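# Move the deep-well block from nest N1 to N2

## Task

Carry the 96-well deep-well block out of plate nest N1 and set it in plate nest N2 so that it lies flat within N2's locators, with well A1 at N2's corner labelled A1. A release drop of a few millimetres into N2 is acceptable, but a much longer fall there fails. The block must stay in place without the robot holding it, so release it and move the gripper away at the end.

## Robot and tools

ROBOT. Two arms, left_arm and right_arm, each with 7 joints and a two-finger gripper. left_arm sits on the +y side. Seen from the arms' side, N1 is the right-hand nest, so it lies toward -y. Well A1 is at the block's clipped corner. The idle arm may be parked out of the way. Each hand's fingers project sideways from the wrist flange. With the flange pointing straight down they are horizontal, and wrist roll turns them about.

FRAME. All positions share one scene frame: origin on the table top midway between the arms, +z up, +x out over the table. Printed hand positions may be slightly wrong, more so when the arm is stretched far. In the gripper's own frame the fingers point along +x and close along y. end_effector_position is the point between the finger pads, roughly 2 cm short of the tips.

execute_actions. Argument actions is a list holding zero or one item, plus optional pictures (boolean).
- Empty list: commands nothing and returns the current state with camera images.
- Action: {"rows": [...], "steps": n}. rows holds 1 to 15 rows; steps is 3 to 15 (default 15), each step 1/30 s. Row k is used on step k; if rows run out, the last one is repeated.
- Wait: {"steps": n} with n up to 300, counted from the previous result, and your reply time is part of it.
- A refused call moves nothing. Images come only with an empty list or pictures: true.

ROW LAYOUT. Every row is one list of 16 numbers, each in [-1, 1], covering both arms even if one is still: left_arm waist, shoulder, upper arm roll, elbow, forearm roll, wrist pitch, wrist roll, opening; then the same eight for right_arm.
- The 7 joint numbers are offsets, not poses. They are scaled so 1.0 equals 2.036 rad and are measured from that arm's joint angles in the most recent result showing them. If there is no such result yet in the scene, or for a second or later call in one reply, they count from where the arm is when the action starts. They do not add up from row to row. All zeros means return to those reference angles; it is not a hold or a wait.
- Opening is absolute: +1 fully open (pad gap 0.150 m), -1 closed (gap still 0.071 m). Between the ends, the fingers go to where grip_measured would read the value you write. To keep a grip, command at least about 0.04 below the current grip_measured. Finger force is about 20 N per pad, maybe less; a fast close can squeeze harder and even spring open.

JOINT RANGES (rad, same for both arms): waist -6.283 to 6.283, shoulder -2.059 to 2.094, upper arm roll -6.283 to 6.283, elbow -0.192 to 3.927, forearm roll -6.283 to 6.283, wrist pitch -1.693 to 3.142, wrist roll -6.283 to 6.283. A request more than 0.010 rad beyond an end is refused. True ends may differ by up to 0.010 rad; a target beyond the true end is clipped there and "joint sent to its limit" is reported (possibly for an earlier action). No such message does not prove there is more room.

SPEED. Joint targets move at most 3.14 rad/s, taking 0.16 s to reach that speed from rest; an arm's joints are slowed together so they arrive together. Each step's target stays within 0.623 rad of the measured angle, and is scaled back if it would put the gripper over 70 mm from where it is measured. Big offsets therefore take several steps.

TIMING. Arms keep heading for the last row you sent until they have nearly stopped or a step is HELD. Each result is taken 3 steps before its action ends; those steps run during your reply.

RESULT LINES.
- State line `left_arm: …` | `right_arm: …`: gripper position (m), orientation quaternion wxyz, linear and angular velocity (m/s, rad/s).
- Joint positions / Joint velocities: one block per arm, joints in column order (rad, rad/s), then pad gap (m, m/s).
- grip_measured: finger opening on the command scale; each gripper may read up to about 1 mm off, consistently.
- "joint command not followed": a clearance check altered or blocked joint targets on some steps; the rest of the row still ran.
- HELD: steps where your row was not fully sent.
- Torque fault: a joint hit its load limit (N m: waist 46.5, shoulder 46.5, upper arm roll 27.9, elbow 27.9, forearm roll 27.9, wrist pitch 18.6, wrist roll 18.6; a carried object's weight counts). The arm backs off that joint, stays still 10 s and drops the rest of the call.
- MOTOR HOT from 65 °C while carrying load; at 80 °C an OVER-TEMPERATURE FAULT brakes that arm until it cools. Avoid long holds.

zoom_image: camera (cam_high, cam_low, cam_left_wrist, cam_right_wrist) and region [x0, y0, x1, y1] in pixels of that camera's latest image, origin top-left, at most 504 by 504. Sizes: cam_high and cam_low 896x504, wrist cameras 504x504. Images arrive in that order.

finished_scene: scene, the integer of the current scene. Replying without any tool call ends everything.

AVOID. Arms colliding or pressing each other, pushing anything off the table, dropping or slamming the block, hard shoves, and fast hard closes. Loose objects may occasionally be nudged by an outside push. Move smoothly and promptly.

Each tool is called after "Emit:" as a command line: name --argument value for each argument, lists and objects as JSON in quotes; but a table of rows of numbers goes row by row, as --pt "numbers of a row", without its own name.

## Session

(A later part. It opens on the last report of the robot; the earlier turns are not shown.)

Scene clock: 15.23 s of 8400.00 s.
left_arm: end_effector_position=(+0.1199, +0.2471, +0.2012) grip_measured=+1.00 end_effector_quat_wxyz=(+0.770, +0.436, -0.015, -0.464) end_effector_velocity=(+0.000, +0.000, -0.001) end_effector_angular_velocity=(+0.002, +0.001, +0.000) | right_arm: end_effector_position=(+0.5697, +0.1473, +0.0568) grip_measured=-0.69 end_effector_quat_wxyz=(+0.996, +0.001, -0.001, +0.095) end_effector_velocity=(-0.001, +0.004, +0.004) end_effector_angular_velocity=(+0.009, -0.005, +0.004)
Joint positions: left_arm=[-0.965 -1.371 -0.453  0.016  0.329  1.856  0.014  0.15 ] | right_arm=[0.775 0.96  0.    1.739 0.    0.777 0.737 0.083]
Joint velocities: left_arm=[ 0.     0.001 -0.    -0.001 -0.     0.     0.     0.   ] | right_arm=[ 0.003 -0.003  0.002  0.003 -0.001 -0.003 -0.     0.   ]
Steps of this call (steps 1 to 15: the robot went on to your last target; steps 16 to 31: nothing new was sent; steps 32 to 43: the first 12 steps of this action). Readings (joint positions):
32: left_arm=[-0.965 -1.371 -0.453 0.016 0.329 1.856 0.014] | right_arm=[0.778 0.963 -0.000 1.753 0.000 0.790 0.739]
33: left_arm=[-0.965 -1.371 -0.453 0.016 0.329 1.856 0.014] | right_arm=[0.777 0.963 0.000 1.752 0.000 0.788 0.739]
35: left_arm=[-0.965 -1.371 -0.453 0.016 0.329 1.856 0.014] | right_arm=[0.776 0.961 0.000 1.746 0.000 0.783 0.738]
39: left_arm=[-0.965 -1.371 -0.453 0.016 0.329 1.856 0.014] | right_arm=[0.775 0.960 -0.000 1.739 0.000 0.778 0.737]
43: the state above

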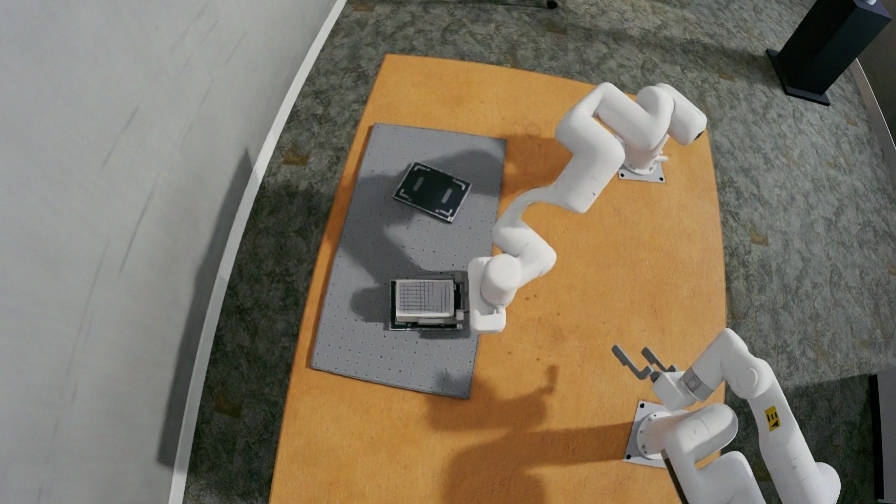

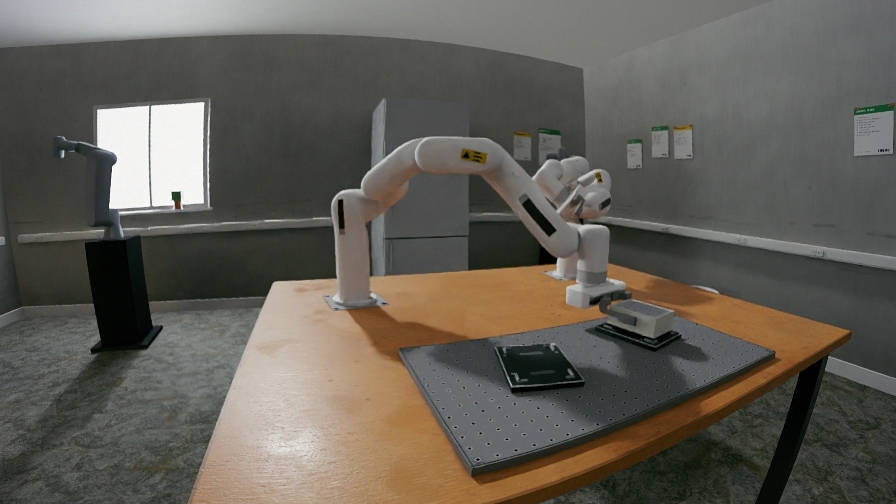

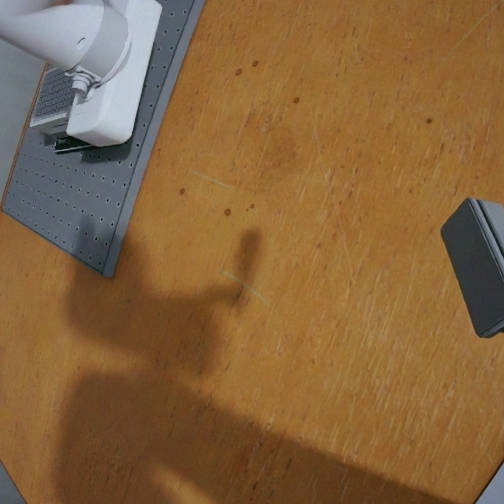

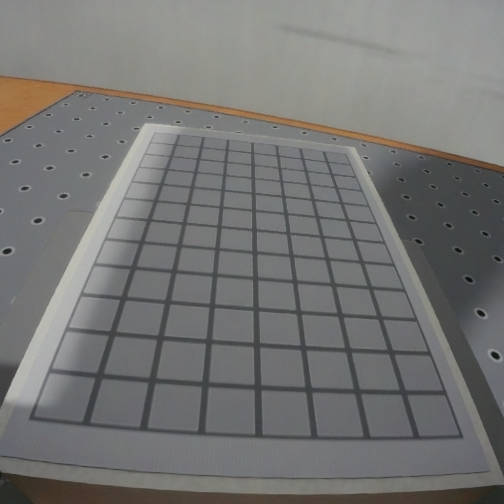

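Emit:
execute_actions --actions '[{"rows": [[0,0,0,0,0,0,0,1,0,0.0007,0,0.0002,0,-0.0005,0,-0.8],[0,0,0,0,0,0,0,1,0,0.0015,0,0.0005,0,-0.001,0,-0.8],[0,0,0,0,0,0,0,1,0,0.0022,0,0.0008,0,-0.0014,0,-0.8],[0,0,0,0,0,0,0,1,0,0.003,0,0.001,0,-0.002,0,-0.8],[0,0,0,0,0,0,0,1,0,0.0037,0,0.0013,0,-0.0024,0,-0.8],[0,0,0,0,0,0,0,1,0,0.0044,0,0.0015,0,-0.0029,0,-0.8],[0,0,0,0,0,0,0,1,0,0.0052,0,0.0018,0,-0.0034,0,-0.8],[0,0,0,0,0,0,0,1,0,0.0059,0,0.0021,0,-0.0038,0,-0.8],[0,0,0,0,0,0,0,1,0,0.0067,0,0.0023,0,-0.0044,0,-0.8],[0,0,0,0,0,0,0,1,0,0.0074,0,0.0026,0,-0.0048,0,-0.8]], "steps": 15}]'

Emit:
execute_actions --actions '[{"steps": 6}]' --pictures true

Emit:
zoom_image --camera "cam_low" --region '[590, 290, 690, 355]'

Emit:
zoom_image --camera "cam_high" --region '[380, 260, 480, 340]'

Scene clock: 15.90 s of 8400.00 s.
left_arm: end_effector_position=(+0.1199, +0.2471, +0.2012) grip_measured=+1.00 end_effector_quat_wxyz=(+0.770, +0.436, -0.015, -0.464) end_effector_velocity=(+0.000, +0.000, -0.000) end_effector_angular_velocity=(+0.000, -0.000, +0.000) | right_arm: end_effector_position=(+0.5696, +0.1472, +0.0500) grip_measured=-0.69 end_effector_quat_wxyz=(+0.996, +0.001, -0.000, +0.095) end_effector_velocity=(-0.000, -0.002, -0.014) end_effector_angular_velocity=(-0.005, +0.003, -0.001)
Joint positions: left_arm=[-0.965 -1.371 -0.453  0.016  0.329  1.856  0.014  0.15 ] | right_arm=[0.775 0.974 0.    1.744 0.    0.768 0.737 0.083]
Joint velocities: left_arm=[ 0.     0.    -0.    -0.    -0.    -0.    -0.001  0.   ] | right_arm=[-0.001  0.025 -0.001  0.006 -0.    -0.013  0.     0.   ]
Steps of this call (steps 1 to 3: the last 3 steps of your previous action; steps 4 to 8: the robot went on to your last target; steps 9 to 20: the first 12 steps of this action). Readings (joint positions):
9: left_arm=[-0.965 -1.371 -0.453 0.016 0.329 1.856 0.014] | right_arm=[0.775 0.960 -0.000 1.739 0.000 0.777 0.737]
10: left_arm=[-0.965 -1.371 -0.453 0.016 0.329 1.856 0.014] | right_arm=[0.775 0.960 -0.000 1.739 0.000 0.777 0.737]
12: left_arm=[-0.965 -1.371 -0.453 0.016 0.329 1.856 0.014] | right_arm=[0.775 0.962 0.000 1.740 0.000 0.775 0.737]
16: left_arm=[-0.965 -1.371 -0.453 0.016 0.329 1.856 0.014] | right_arm=[0.775 0.968 0.000 1.742 0.000 0.772 0.737]
20: the state above

Scene clock: 16.10 s of 8400.00 s.
left_arm: end_effector_position=(+0.1199, +0.2471, +0.2012) grip_measured=+1.00 end_effector_quat_wxyz=(+0.770, +0.436, -0.015, -0.464) end_effector_velocity=(-0.000, +0.000, -0.000) end_effector_angular_velocity=(+0.000, +0.001, +0.001) | right_arm: end_effector_position=(+0.5698, +0.1473, +0.0500) grip_measured=-0.69 end_effector_quat_wxyz=(+0.996, +0.001, -0.001, +0.095) end_effector_velocity=(-0.000, +0.001, +0.002) end_effector_angular_velocity=(+0.003, -0.002, +0.002)
Joint positions: left_arm=[-0.965 -1.371 -0.453  0.016  0.329  1.856  0.014  0.15 ] | right_arm=[ 0.775  0.975 -0.     1.744  0.     0.767  0.737  0.083]
Joint velocities: left_arm=[-0.    -0.     0.001 -0.    -0.     0.001 -0.     0.   ] | right_arm=[ 0.001 -0.001  0.001  0.001 -0.001 -0.001 -0.     0.   ]
Kept back: nothing.
Steps of this call (steps 1 to 3: the last 3 steps of your previous action; steps 4 to 6: the robot went on to your last target). Readings (joint positions):
1: left_arm=[-0.965 -1.371 -0.453 0.016 0.329 1.856 0.014] | right_arm=[0.775 0.975 -0.000 1.744 0.000 0.768 0.737]
2: left_arm=[-0.965 -1.371 -0.453 0.016 0.329 1.856 0.014] | right_arm=[0.775 0.975 -0.000 1.744 0.000 0.768 0.737]
4: left_arm=[-0.965 -1.371 -0.453 0.016 0.329 1.856 0.014] | right_arm=[0.775 0.975 -0.000 1.744 0.000 0.768 0.737]
6: the state above

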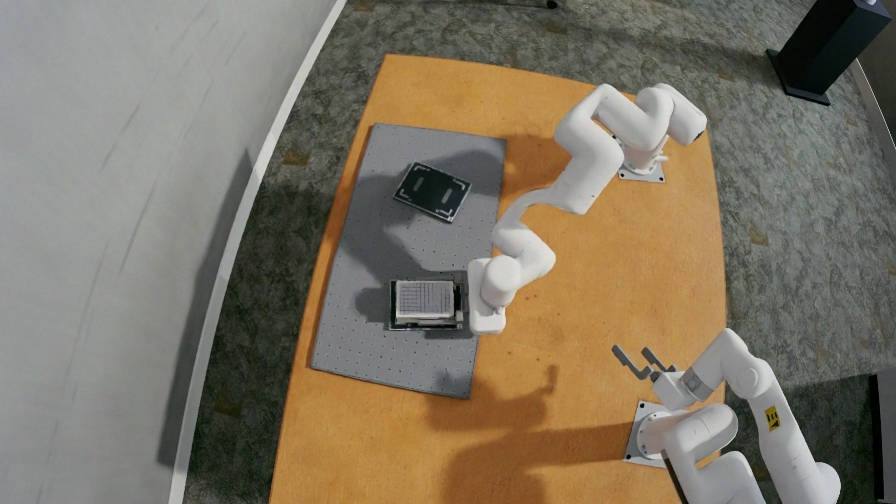

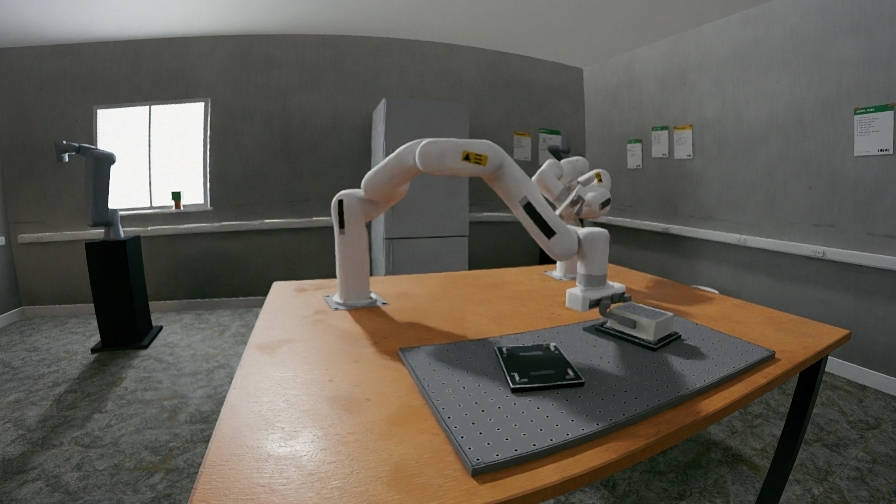

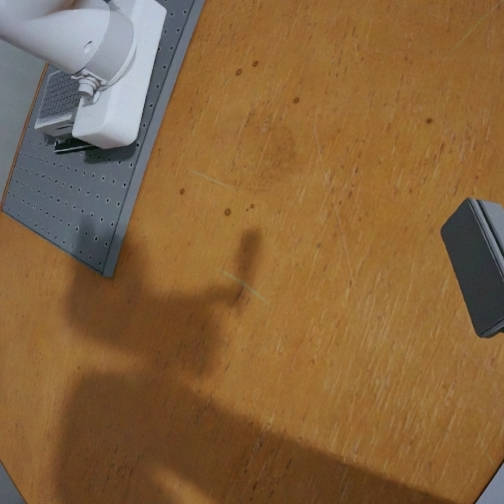

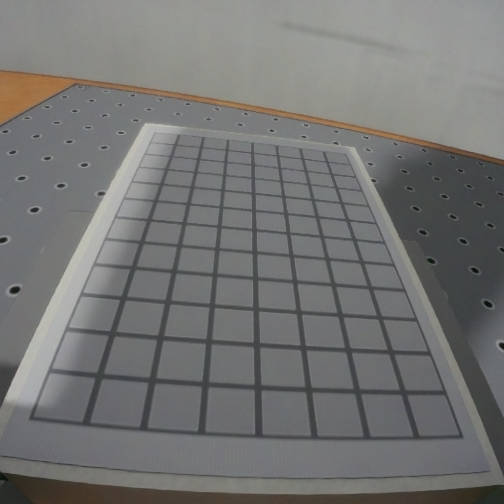

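Region (590, 290, 690, 355) of cam_low's 896x504 image, scaled by 5.040, with more detail than that image has; it fills the top 328 rows of this view, and the rest is white.

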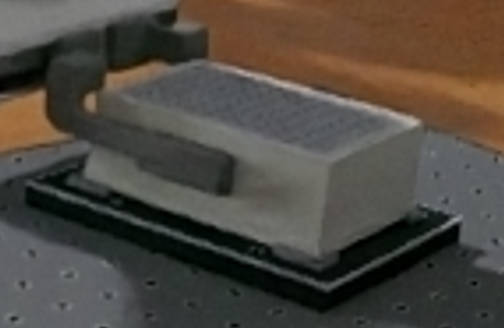

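Region (380, 260, 480, 340) of cam_high's 896x504 image, scaled by 5.040, with more detail than that image has; it fills the top 403 rows of this view, and the rest is white.

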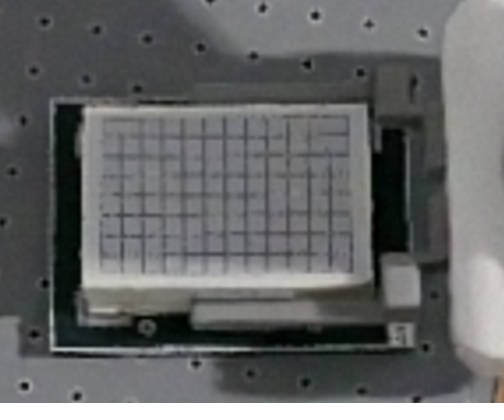

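Emit:
execute_actions --actions '[{"rows": [[0,0,0,0,0,0,0,1,0,0.0007,0,0.0002,0,-0.0005,0,-0.8],[0,0,0,0,0,0,0,1,0,0.0014,0,0.0005,0,-0.0009,0,-0.8],[0,0,0,0,0,0,0,1,0,0.0021,0,0.0007,0,-0.0014,0,-0.8]], "steps": 12}]' --pictures true

Emit:
zoom_image --camera "cam_low" --region '[630, 315, 690, 355]'

Emit:
zoom_image --camera "cam_low" --region '[590, 305, 650, 345]'

Emit:
zoom_image --camera "cam_high" --region '[385, 300, 425, 335]'

Scene clock: 16.57 s of 8400.00 s.
left_arm: end_effector_position=(+0.1199, +0.2471, +0.2012) grip_measured=+1.00 end_effector_quat_wxyz=(+0.770, +0.436, -0.015, -0.464) end_effector_velocity=(-0.000, -0.000, +0.000) end_effector_angular_velocity=(-0.001, -0.000, +0.000) | right_arm: end_effector_position=(+0.5702, +0.1473, +0.0490) grip_measured=-0.69 end_effector_quat_wxyz=(+0.996, +0.001, -0.001, +0.094) end_effector_velocity=(+0.000, -0.000, -0.001) end_effector_angular_velocity=(-0.001, +0.001, +0.000)
Joint positions: left_arm=[-0.965 -1.371 -0.453  0.016  0.329  1.856  0.014  0.15 ] | right_arm=[ 0.775  0.978 -0.     1.746  0.     0.765  0.737  0.083]
Joint velocities: left_arm=[-0.    -0.001  0.     0.    -0.     0.    -0.     0.   ] | right_arm=[-0.001  0.002  0.     0.001 -0.    -0.001 -0.     0.   ]
Steps of this call (steps 1 to 5: the robot went on to your last target; steps 6 to 14: the first 9 steps of this action). Readings (joint positions):
6: left_arm=[-0.965 -1.371 -0.453 0.016 0.329 1.856 0.014] | right_arm=[0.775 0.975 -0.000 1.744 0.000 0.767 0.737]
7: left_arm=[-0.965 -1.371 -0.453 0.016 0.329 1.856 0.014] | right_arm=[0.775 0.975 -0.000 1.745 0.000 0.767 0.737]
9: left_arm=[-0.965 -1.371 -0.453 0.016 0.329 1.856 0.014] | right_arm=[0.775 0.977 -0.000 1.745 0.000 0.766 0.737]
13: left_arm=[-0.965 -1.371 -0.453 0.016 0.329 1.856 0.014] | right_arm=[0.775 0.978 -0.000 1.746 0.000 0.765 0.737]
14: the state above

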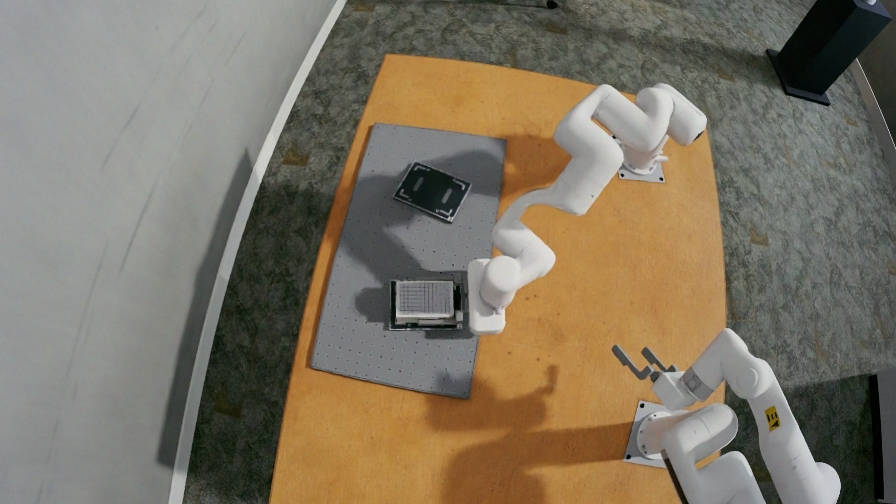

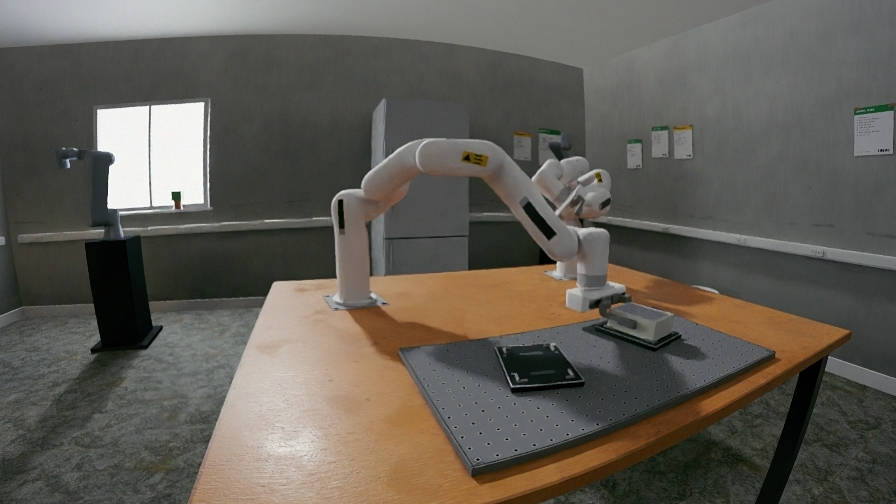

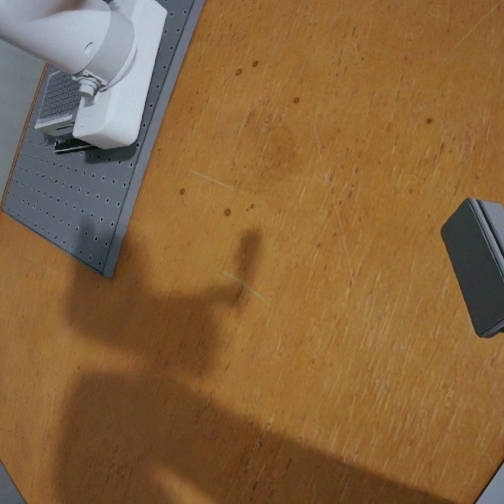

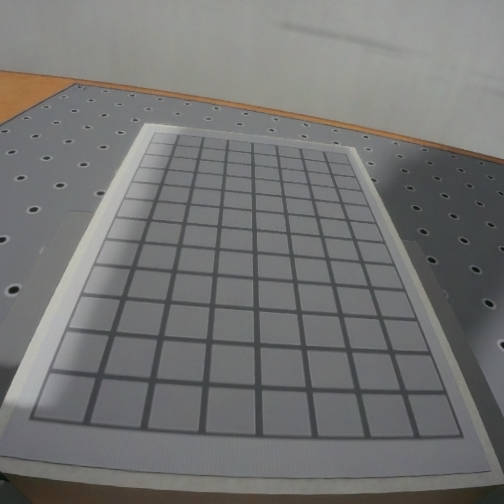

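Region (630, 315, 690, 355) of cam_low's 896x504 image, scaled by 8.400, with more detail than that image has.

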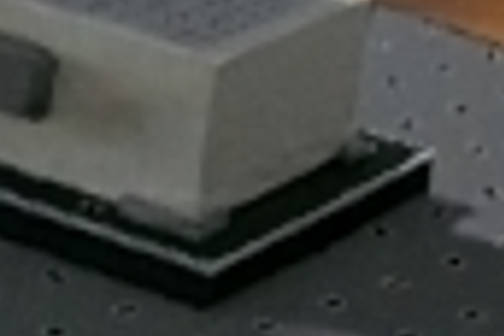

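Region (590, 305, 650, 345) of cam_low's 896x504 image, scaled by 8.400, with more detail than that image has.

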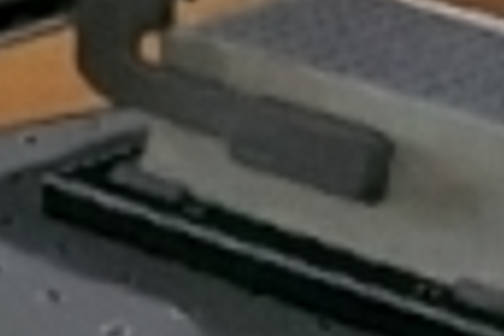

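Region (385, 300, 425, 335) of cam_high's 896x504 image, scaled by 12.600, with more detail than that image has; it fills the top 441 rows of this view, and the rest is white.

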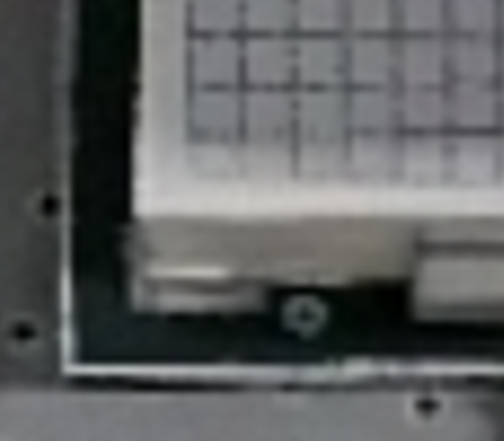

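Emit:
execute_actions --actions '[{"rows": [[0,0,0,0,0,0,0,1,0,0,0,0,0,0,0,-0.72],[0,0,0,0,0,0,0,1,0,0,0,0,0,0,0,-0.68],[0,0,0,0,0,0,0,1,0,0,0,0,0,0,0,-0.65],[0,0,0,0,0,0,0,1,0,0,0,0,0,0,0,-0.62],[0,0,0,0,0,0,0,1,0,0,0,0,0,0,0,-0.58],[0,0,0,0,0,0,0,1,0,0,0,0,0,0,0,-0.5],[0,0,0,0,0,0,0,1,0,0,0,0,0,0,0,-0.35],[0,0,0,0,0,0,0,1,0,0,0,0,0,0,0,-0.15],[0,0,0,0,0,0,0,1,0,0,0,0,0,0,0,0.1],[0,0,0,0,0,0,0,1,0,0,0,0,0,0,0,0.4],[0,0,0,0,0,0,0,1,0,-0.005,0,-0.0015,0,0.0035,0,0.7],[0,0,0,0,0,0,0,1,0,-0.012,0,-0.0035,0,0.0085,0,1],[0,0,0,0,0,0,0,1,0,-0.022,0,-0.006,0,0.016,0,1],[0,0,0,0,0,0,0,1,0,-0.034,0,-0.009,0,0.025,0,1],[0,0,0,0,0,0,0,1,0,-0.055,0,-0.013,0,0.042,0,1]], "steps": 15}]'

Emit:
execute_actions --actions '[{"steps": 10}]'

Scene clock: 17.13 s of 8400.00 s.
left_arm: end_effector_position=(+0.1199, +0.2471, +0.2012) grip_measured=+1.00 end_effector_quat_wxyz=(+0.770, +0.436, -0.015, -0.464) end_effector_velocity=(-0.000, -0.000, +0.001) end_effector_angular_velocity=(-0.002, -0.001, -0.000) | right_arm: end_effector_position=(+0.5698, +0.1471, +0.0494) grip_measured=+0.31 end_effector_quat_wxyz=(+0.996, +0.001, -0.001, +0.094) end_effector_velocity=(-0.008, -0.014, +0.032) end_effector_angular_velocity=(-0.055, +0.039, -0.004)
Joint positions: left_arm=[-0.965 -1.371 -0.453  0.016  0.329  1.856  0.014  0.15 ] | right_arm=[ 0.775  0.975 -0.     1.744  0.     0.767  0.737  0.123]
Joint velocities: left_arm=[ 0.    -0.     0.     0.001 -0.    -0.001 -0.001  0.   ] | right_arm=[-0.001 -0.116 -0.002 -0.071  0.     0.112  0.002  0.184]
Steps of this call (steps 1 to 3: the last 3 steps of your previous action; steps 4 to 5: the robot went on to your last target; steps 6 to 17: the first 12 steps of this action). Readings (joint positions):
6: left_arm=[-0.965 -1.371 -0.453 0.016 0.329 1.856 0.014] | right_arm=[0.775 0.978 -0.000 1.746 0.000 0.764 0.737]
7: left_arm=[-0.965 -1.371 -0.453 0.016 0.329 1.856 0.014] | right_arm=[0.775 0.978 -0.000 1.746 0.000 0.764 0.737]
9: left_arm=[-0.965 -1.371 -0.453 0.016 0.329 1.856 0.014] | right_arm=[0.775 0.978 -0.000 1.746 0.000 0.764 0.736]
13: left_arm=[-0.965 -1.371 -0.453 0.016 0.329 1.856 0.014] | right_arm=[0.775 0.979 0.000 1.746 0.000 0.764 0.736]
17: the state above

Scene clock: 17.47 s of 8400.00 s.
left_arm: end_effector_position=(+0.1199, +0.2471, +0.2012) grip_measured=+1.00 end_effector_quat_wxyz=(+0.770, +0.436, -0.015, -0.464) end_effector_velocity=(-0.000, +0.000, -0.000) end_effector_angular_velocity=(+0.002, +0.001, +0.000) | right_arm: end_effector_position=(+0.5718, +0.1493, +0.1100) grip_measured=+1.00 end_effector_quat_wxyz=(+0.996, +0.005, -0.005, +0.094) end_effector_velocity=(-0.029, -0.037, -0.109) end_effector_angular_velocity=(-0.166, +0.126, +0.003)
Joint positions: left_arm=[-0.965 -1.371 -0.453  0.016  0.329  1.856  0.014  0.15 ] | right_arm=[ 0.775  0.862 -0.     1.724  0.     0.848  0.737  0.15 ]
Joint velocities: left_arm=[-0.     0.001 -0.    -0.     0.     0.001  0.     0.   ] | right_arm=[ 0.     0.068  0.002 -0.099 -0.001  0.041 -0.001  0.   ]
Kept back: nothing.
Steps of this call (steps 1 to 3: the last 3 steps of your previous action; steps 4 to 10: the robot went on to your last target). Readings (joint positions):
1: left_arm=[-0.965 -1.371 -0.453 0.016 0.329 1.856 0.014] | right_arm=[0.775 0.970 -0.000 1.741 0.000 0.772 0.737]
2: left_arm=[-0.965 -1.371 -0.453 0.016 0.329 1.856 0.014] | right_arm=[0.775 0.960 -0.000 1.737 0.000 0.781 0.737]
4: left_arm=[-0.965 -1.371 -0.453 0.016 0.329 1.856 0.014] | right_arm=[0.775 0.925 -0.000 1.728 0.000 0.808 0.737]
8: left_arm=[-0.965 -1.371 -0.453 0.016 0.329 1.856 0.014] | right_arm=[0.775 0.862 -0.000 1.728 0.000 0.845 0.737]
10: the state above

Emit:
execute_actions --actions '[{"rows": [[0,0,0,0,0,0,0,1,-0.008,-0.008,0,-0.012,0,-0.004,-0.005,1],[0,0,0,0,0,0,0,1,-0.022,-0.022,0,-0.032,0,-0.01,-0.013,1],[0,0,0,0,0,0,0,1,-0.042,-0.041,0,-0.061,0,-0.018,-0.025,1],[0,0,0,0,0,0,0,1,-0.065,-0.063,0,-0.093,0,-0.028,-0.038,1],[0,0,0,0,0,0,0,1,-0.09,-0.088,0,-0.13,0,-0.039,-0.053,1],[0,0,0,0,0,0,0,1,-0.116,-0.113,0,-0.166,0,-0.05,-0.068,1],[0,0,0,0,0,0,0,1,-0.141,-0.138,0,-0.2025,0,-0.061,-0.0825,1],[0,0,0,0,0,0,0,1,-0.166,-0.163,0,-0.239,0,-0.072,-0.097,1],[0,0,0,0,0,0,0,1,-0.192,-0.188,0,-0.275,0,-0.083,-0.112,1],[0,0,0,0,0,0,0,1,-0.217,-0.2125,0,-0.312,0,-0.094,-0.127,1],[0,0,0,0,0,0,0,1,-0.24,-0.235,0,-0.344,0,-0.104,-0.14,1],[0,0,0,0,0,0,0,1,-0.26,-0.254,0,-0.373,0,-0.112,-0.152,1],[0,0,0,0,0,0,0,1,-0.282,-0.276,0,-0.405,0,-0.122,-0.165,1]], "steps": 15}]'

Emit:
execute_actions --actions '[{"steps": 24}]' --pictures true

Emit:
zoom_image --camera "cam_high" --region '[380, 260, 480, 340]'

Emit:
zoom_image --camera "cam_low" --region '[590, 290, 690, 355]'

Emit:
zoom_image --camera "cam_left_wrist" --region '[20, 20, 170, 170]'

Scene clock: 18.17 s of 8400.00 s.
left_arm: end_effector_position=(+0.1199, +0.2471, +0.2012) grip_measured=+1.00 end_effector_quat_wxyz=(+0.770, +0.436, -0.015, -0.464) end_effector_velocity=(-0.000, -0.000, +0.000) end_effector_angular_velocity=(+0.000, -0.001, -0.001) | right_arm: end_effector_position=(+0.6343, +0.0034, +0.1300) grip_measured=+1.00 end_effector_quat_wxyz=(+0.999, +0.002, -0.004, +0.048) end_effector_velocity=(+0.126, -0.502, +0.058) end_effector_angular_velocity=(-0.010, +0.008, -0.311)
Joint positions: left_arm=[-0.965 -1.371 -0.453  0.016  0.329  1.856  0.014  0.15 ] | right_arm=[ 0.559  0.652 -0.003  1.417  0.     0.755  0.612  0.15 ]
Joint velocities: left_arm=[-0.     0.    -0.001  0.001  0.     0.     0.     0.   ] | right_arm=[-0.718 -0.701 -0.003 -1.019  0.002 -0.306 -0.412  0.   ]
Steps of this call (steps 1 to 9: the robot went on to your last target; steps 10 to 21: the first 12 steps of this action). Readings (joint positions):
10: left_arm=[-0.965 -1.371 -0.453 0.016 0.329 1.856 0.014] | right_arm=[0.775 0.866 -0.000 1.719 0.000 0.850 0.737]
11: left_arm=[-0.965 -1.371 -0.453 0.016 0.329 1.856 0.014] | right_arm=[0.772 0.861 0.001 1.713 0.000 0.847 0.734]
13: left_arm=[-0.965 -1.371 -0.453 0.016 0.329 1.856 0.014] | right_arm=[0.749 0.834 0.006 1.676 0.000 0.834 0.717]
17: left_arm=[-0.965 -1.371 -0.453 0.016 0.329 1.856 0.014] | right_arm=[0.654 0.744 -0.002 1.551 0.000 0.796 0.666]
21: the state above

Scene clock: 18.97 s of 8400.00 s.
left_arm: end_effector_position=(+0.1199, +0.2471, +0.2012) grip_measured=+1.00 end_effector_quat_wxyz=(+0.770, +0.436, -0.015, -0.464) end_effector_velocity=(-0.000, -0.000, +0.000) end_effector_angular_velocity=(-0.001, -0.000, +0.000) | right_arm: end_effector_position=(+0.6274, -0.2375, +0.1458) grip_measured=+1.00 end_effector_quat_wxyz=(+1.000, +0.000, +0.000, -0.023) end_effector_velocity=(+0.004, -0.021, -0.000) end_effector_angular_velocity=(-0.006, +0.000, -0.032)
Joint positions: left_arm=[-0.965 -1.371 -0.453  0.016  0.329  1.856  0.014  0.15 ] | right_arm=[0.203 0.301 0.001 0.901 0.    0.6   0.401 0.15 ]
Joint velocities: left_arm=[ 0.    -0.    -0.     0.001 -0.     0.001  0.     0.   ] | right_arm=[-0.015 -0.004 -0.02  -0.006 -0.     0.    -0.001  0.   ]
Kept back: nothing.
Steps of this call (steps 1 to 3: the last 3 steps of your previous action; steps 4 to 24: the robot went on to your last target). Readings (joint positions):
1: left_arm=[-0.965 -1.371 -0.453 0.016 0.329 1.856 0.014] | right_arm=[0.535 0.629 -0.003 1.383 0.000 0.745 0.598]
2: left_arm=[-0.965 -1.371 -0.453 0.016 0.329 1.856 0.014] | right_arm=[0.510 0.605 -0.003 1.348 0.000 0.735 0.584]
4: left_arm=[-0.965 -1.371 -0.453 0.016 0.329 1.856 0.014] | right_arm=[0.462 0.558 -0.003 1.279 0.000 0.714 0.556]
8: left_arm=[-0.965 -1.371 -0.453 0.016 0.329 1.856 0.014] | right_arm=[0.365 0.462 -0.002 1.139 0.000 0.672 0.498]
24: the state above

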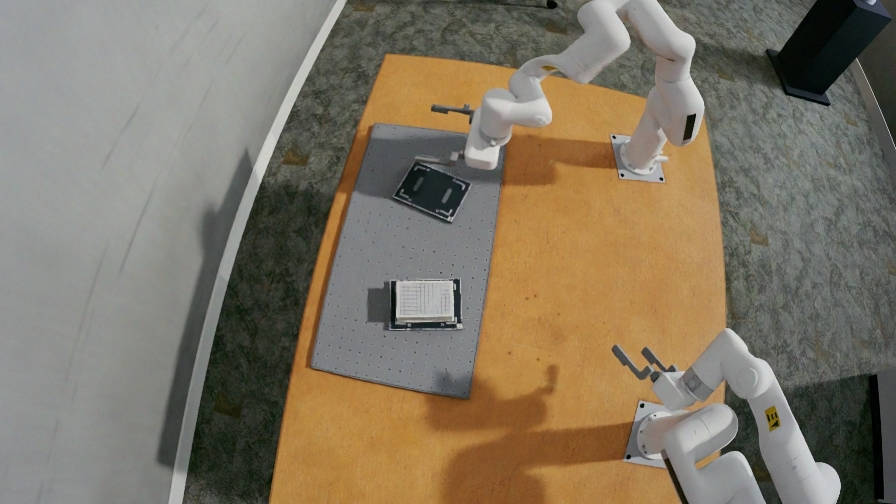

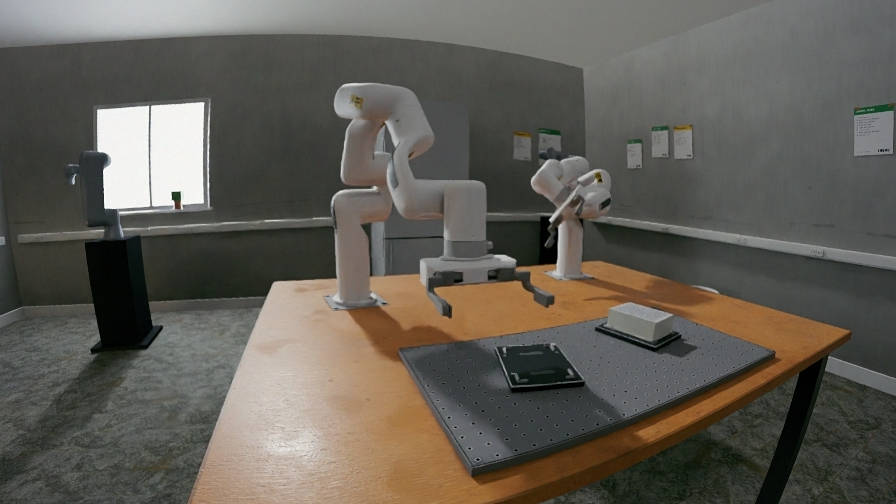

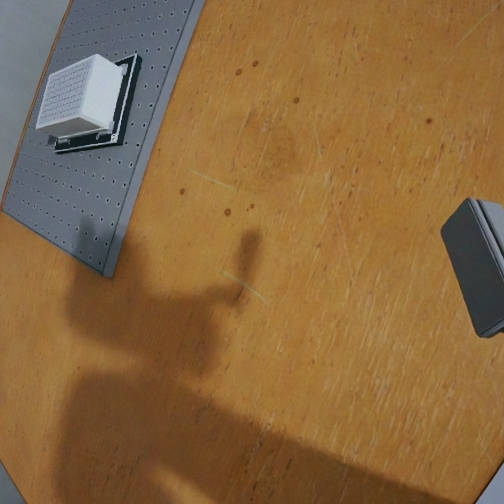

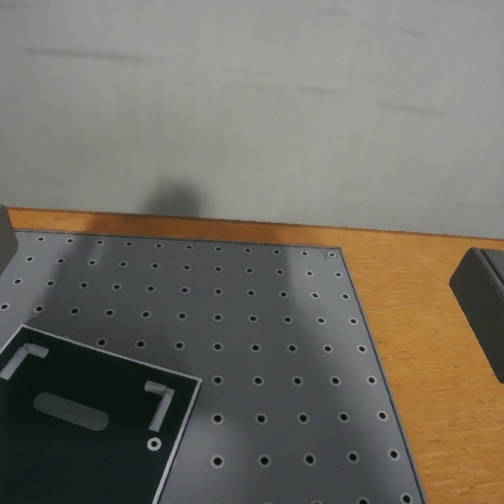

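Region (380, 260, 480, 340) of cam_high's 896x504 image, scaled by 5.040, with more detail than that image has; it fills the top 403 rows of this view, and the rest is white.

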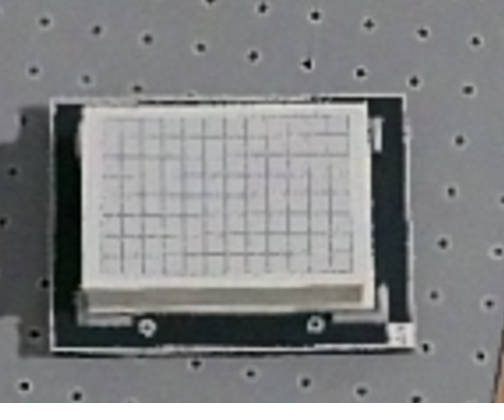

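Region (590, 290, 690, 355) of cam_low's 896x504 image, scaled by 5.040, with more detail than that image has; it fills the top 328 rows of this view, and the rest is white.

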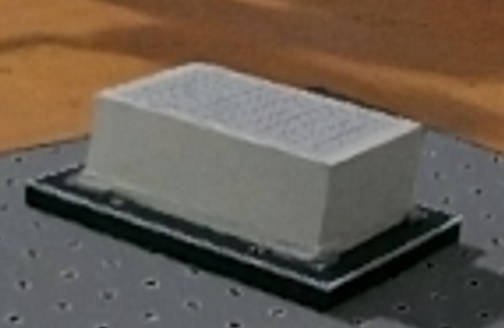

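Region (20, 20, 170, 170) of cam_left_wrist's 504x504 image, scaled by 3.360, with more detail than that image has.

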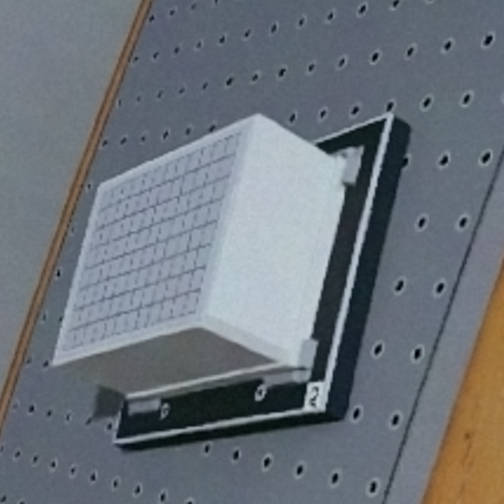

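Emit:
zoom_image --camera "cam_low" --region '[630, 315, 690, 355]'

Emit:
zoom_image --camera "cam_low" --region '[590, 305, 650, 345]'

Emit:
zoom_image --camera "cam_left_wrist" --region '[90, 45, 150, 105]'

Emit:
zoom_image --camera "cam_left_wrist" --region '[50, 100, 130, 160]'

Region (630, 315, 690, 355) of cam_low's 896x504 image, scaled by 8.400, with more detail than that image has.

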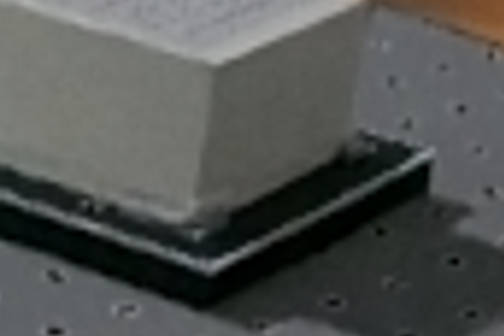

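Region (590, 305, 650, 345) of cam_low's 896x504 image, scaled by 8.400, with more detail than that image has.

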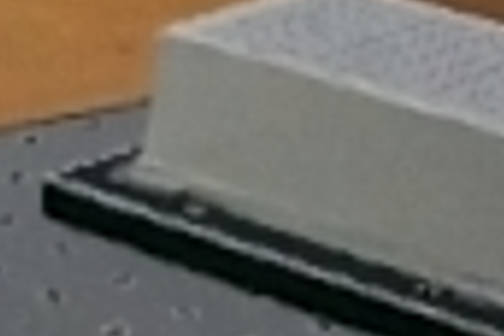

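Region (90, 45, 150, 105) of cam_left_wrist's 504x504 image, scaled by 8.400, with more detail than that image has.

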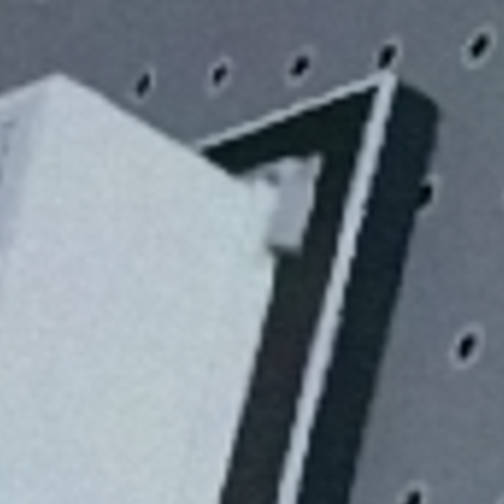

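Region (50, 100, 130, 160) of cam_left_wrist's 504x504 image, scaled by 6.300, with more detail than that image has; it fills the top 378 rows of this view, and the rest is white.

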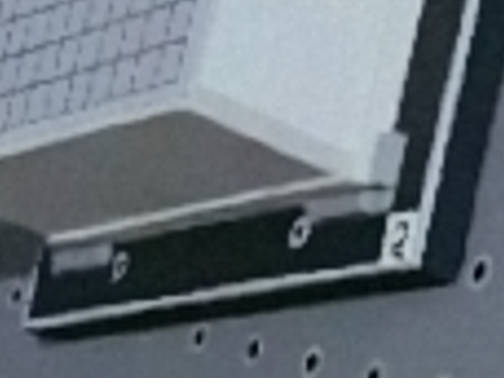

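Emit:
finished_scene --scene 1

The scene is finished: the task was done.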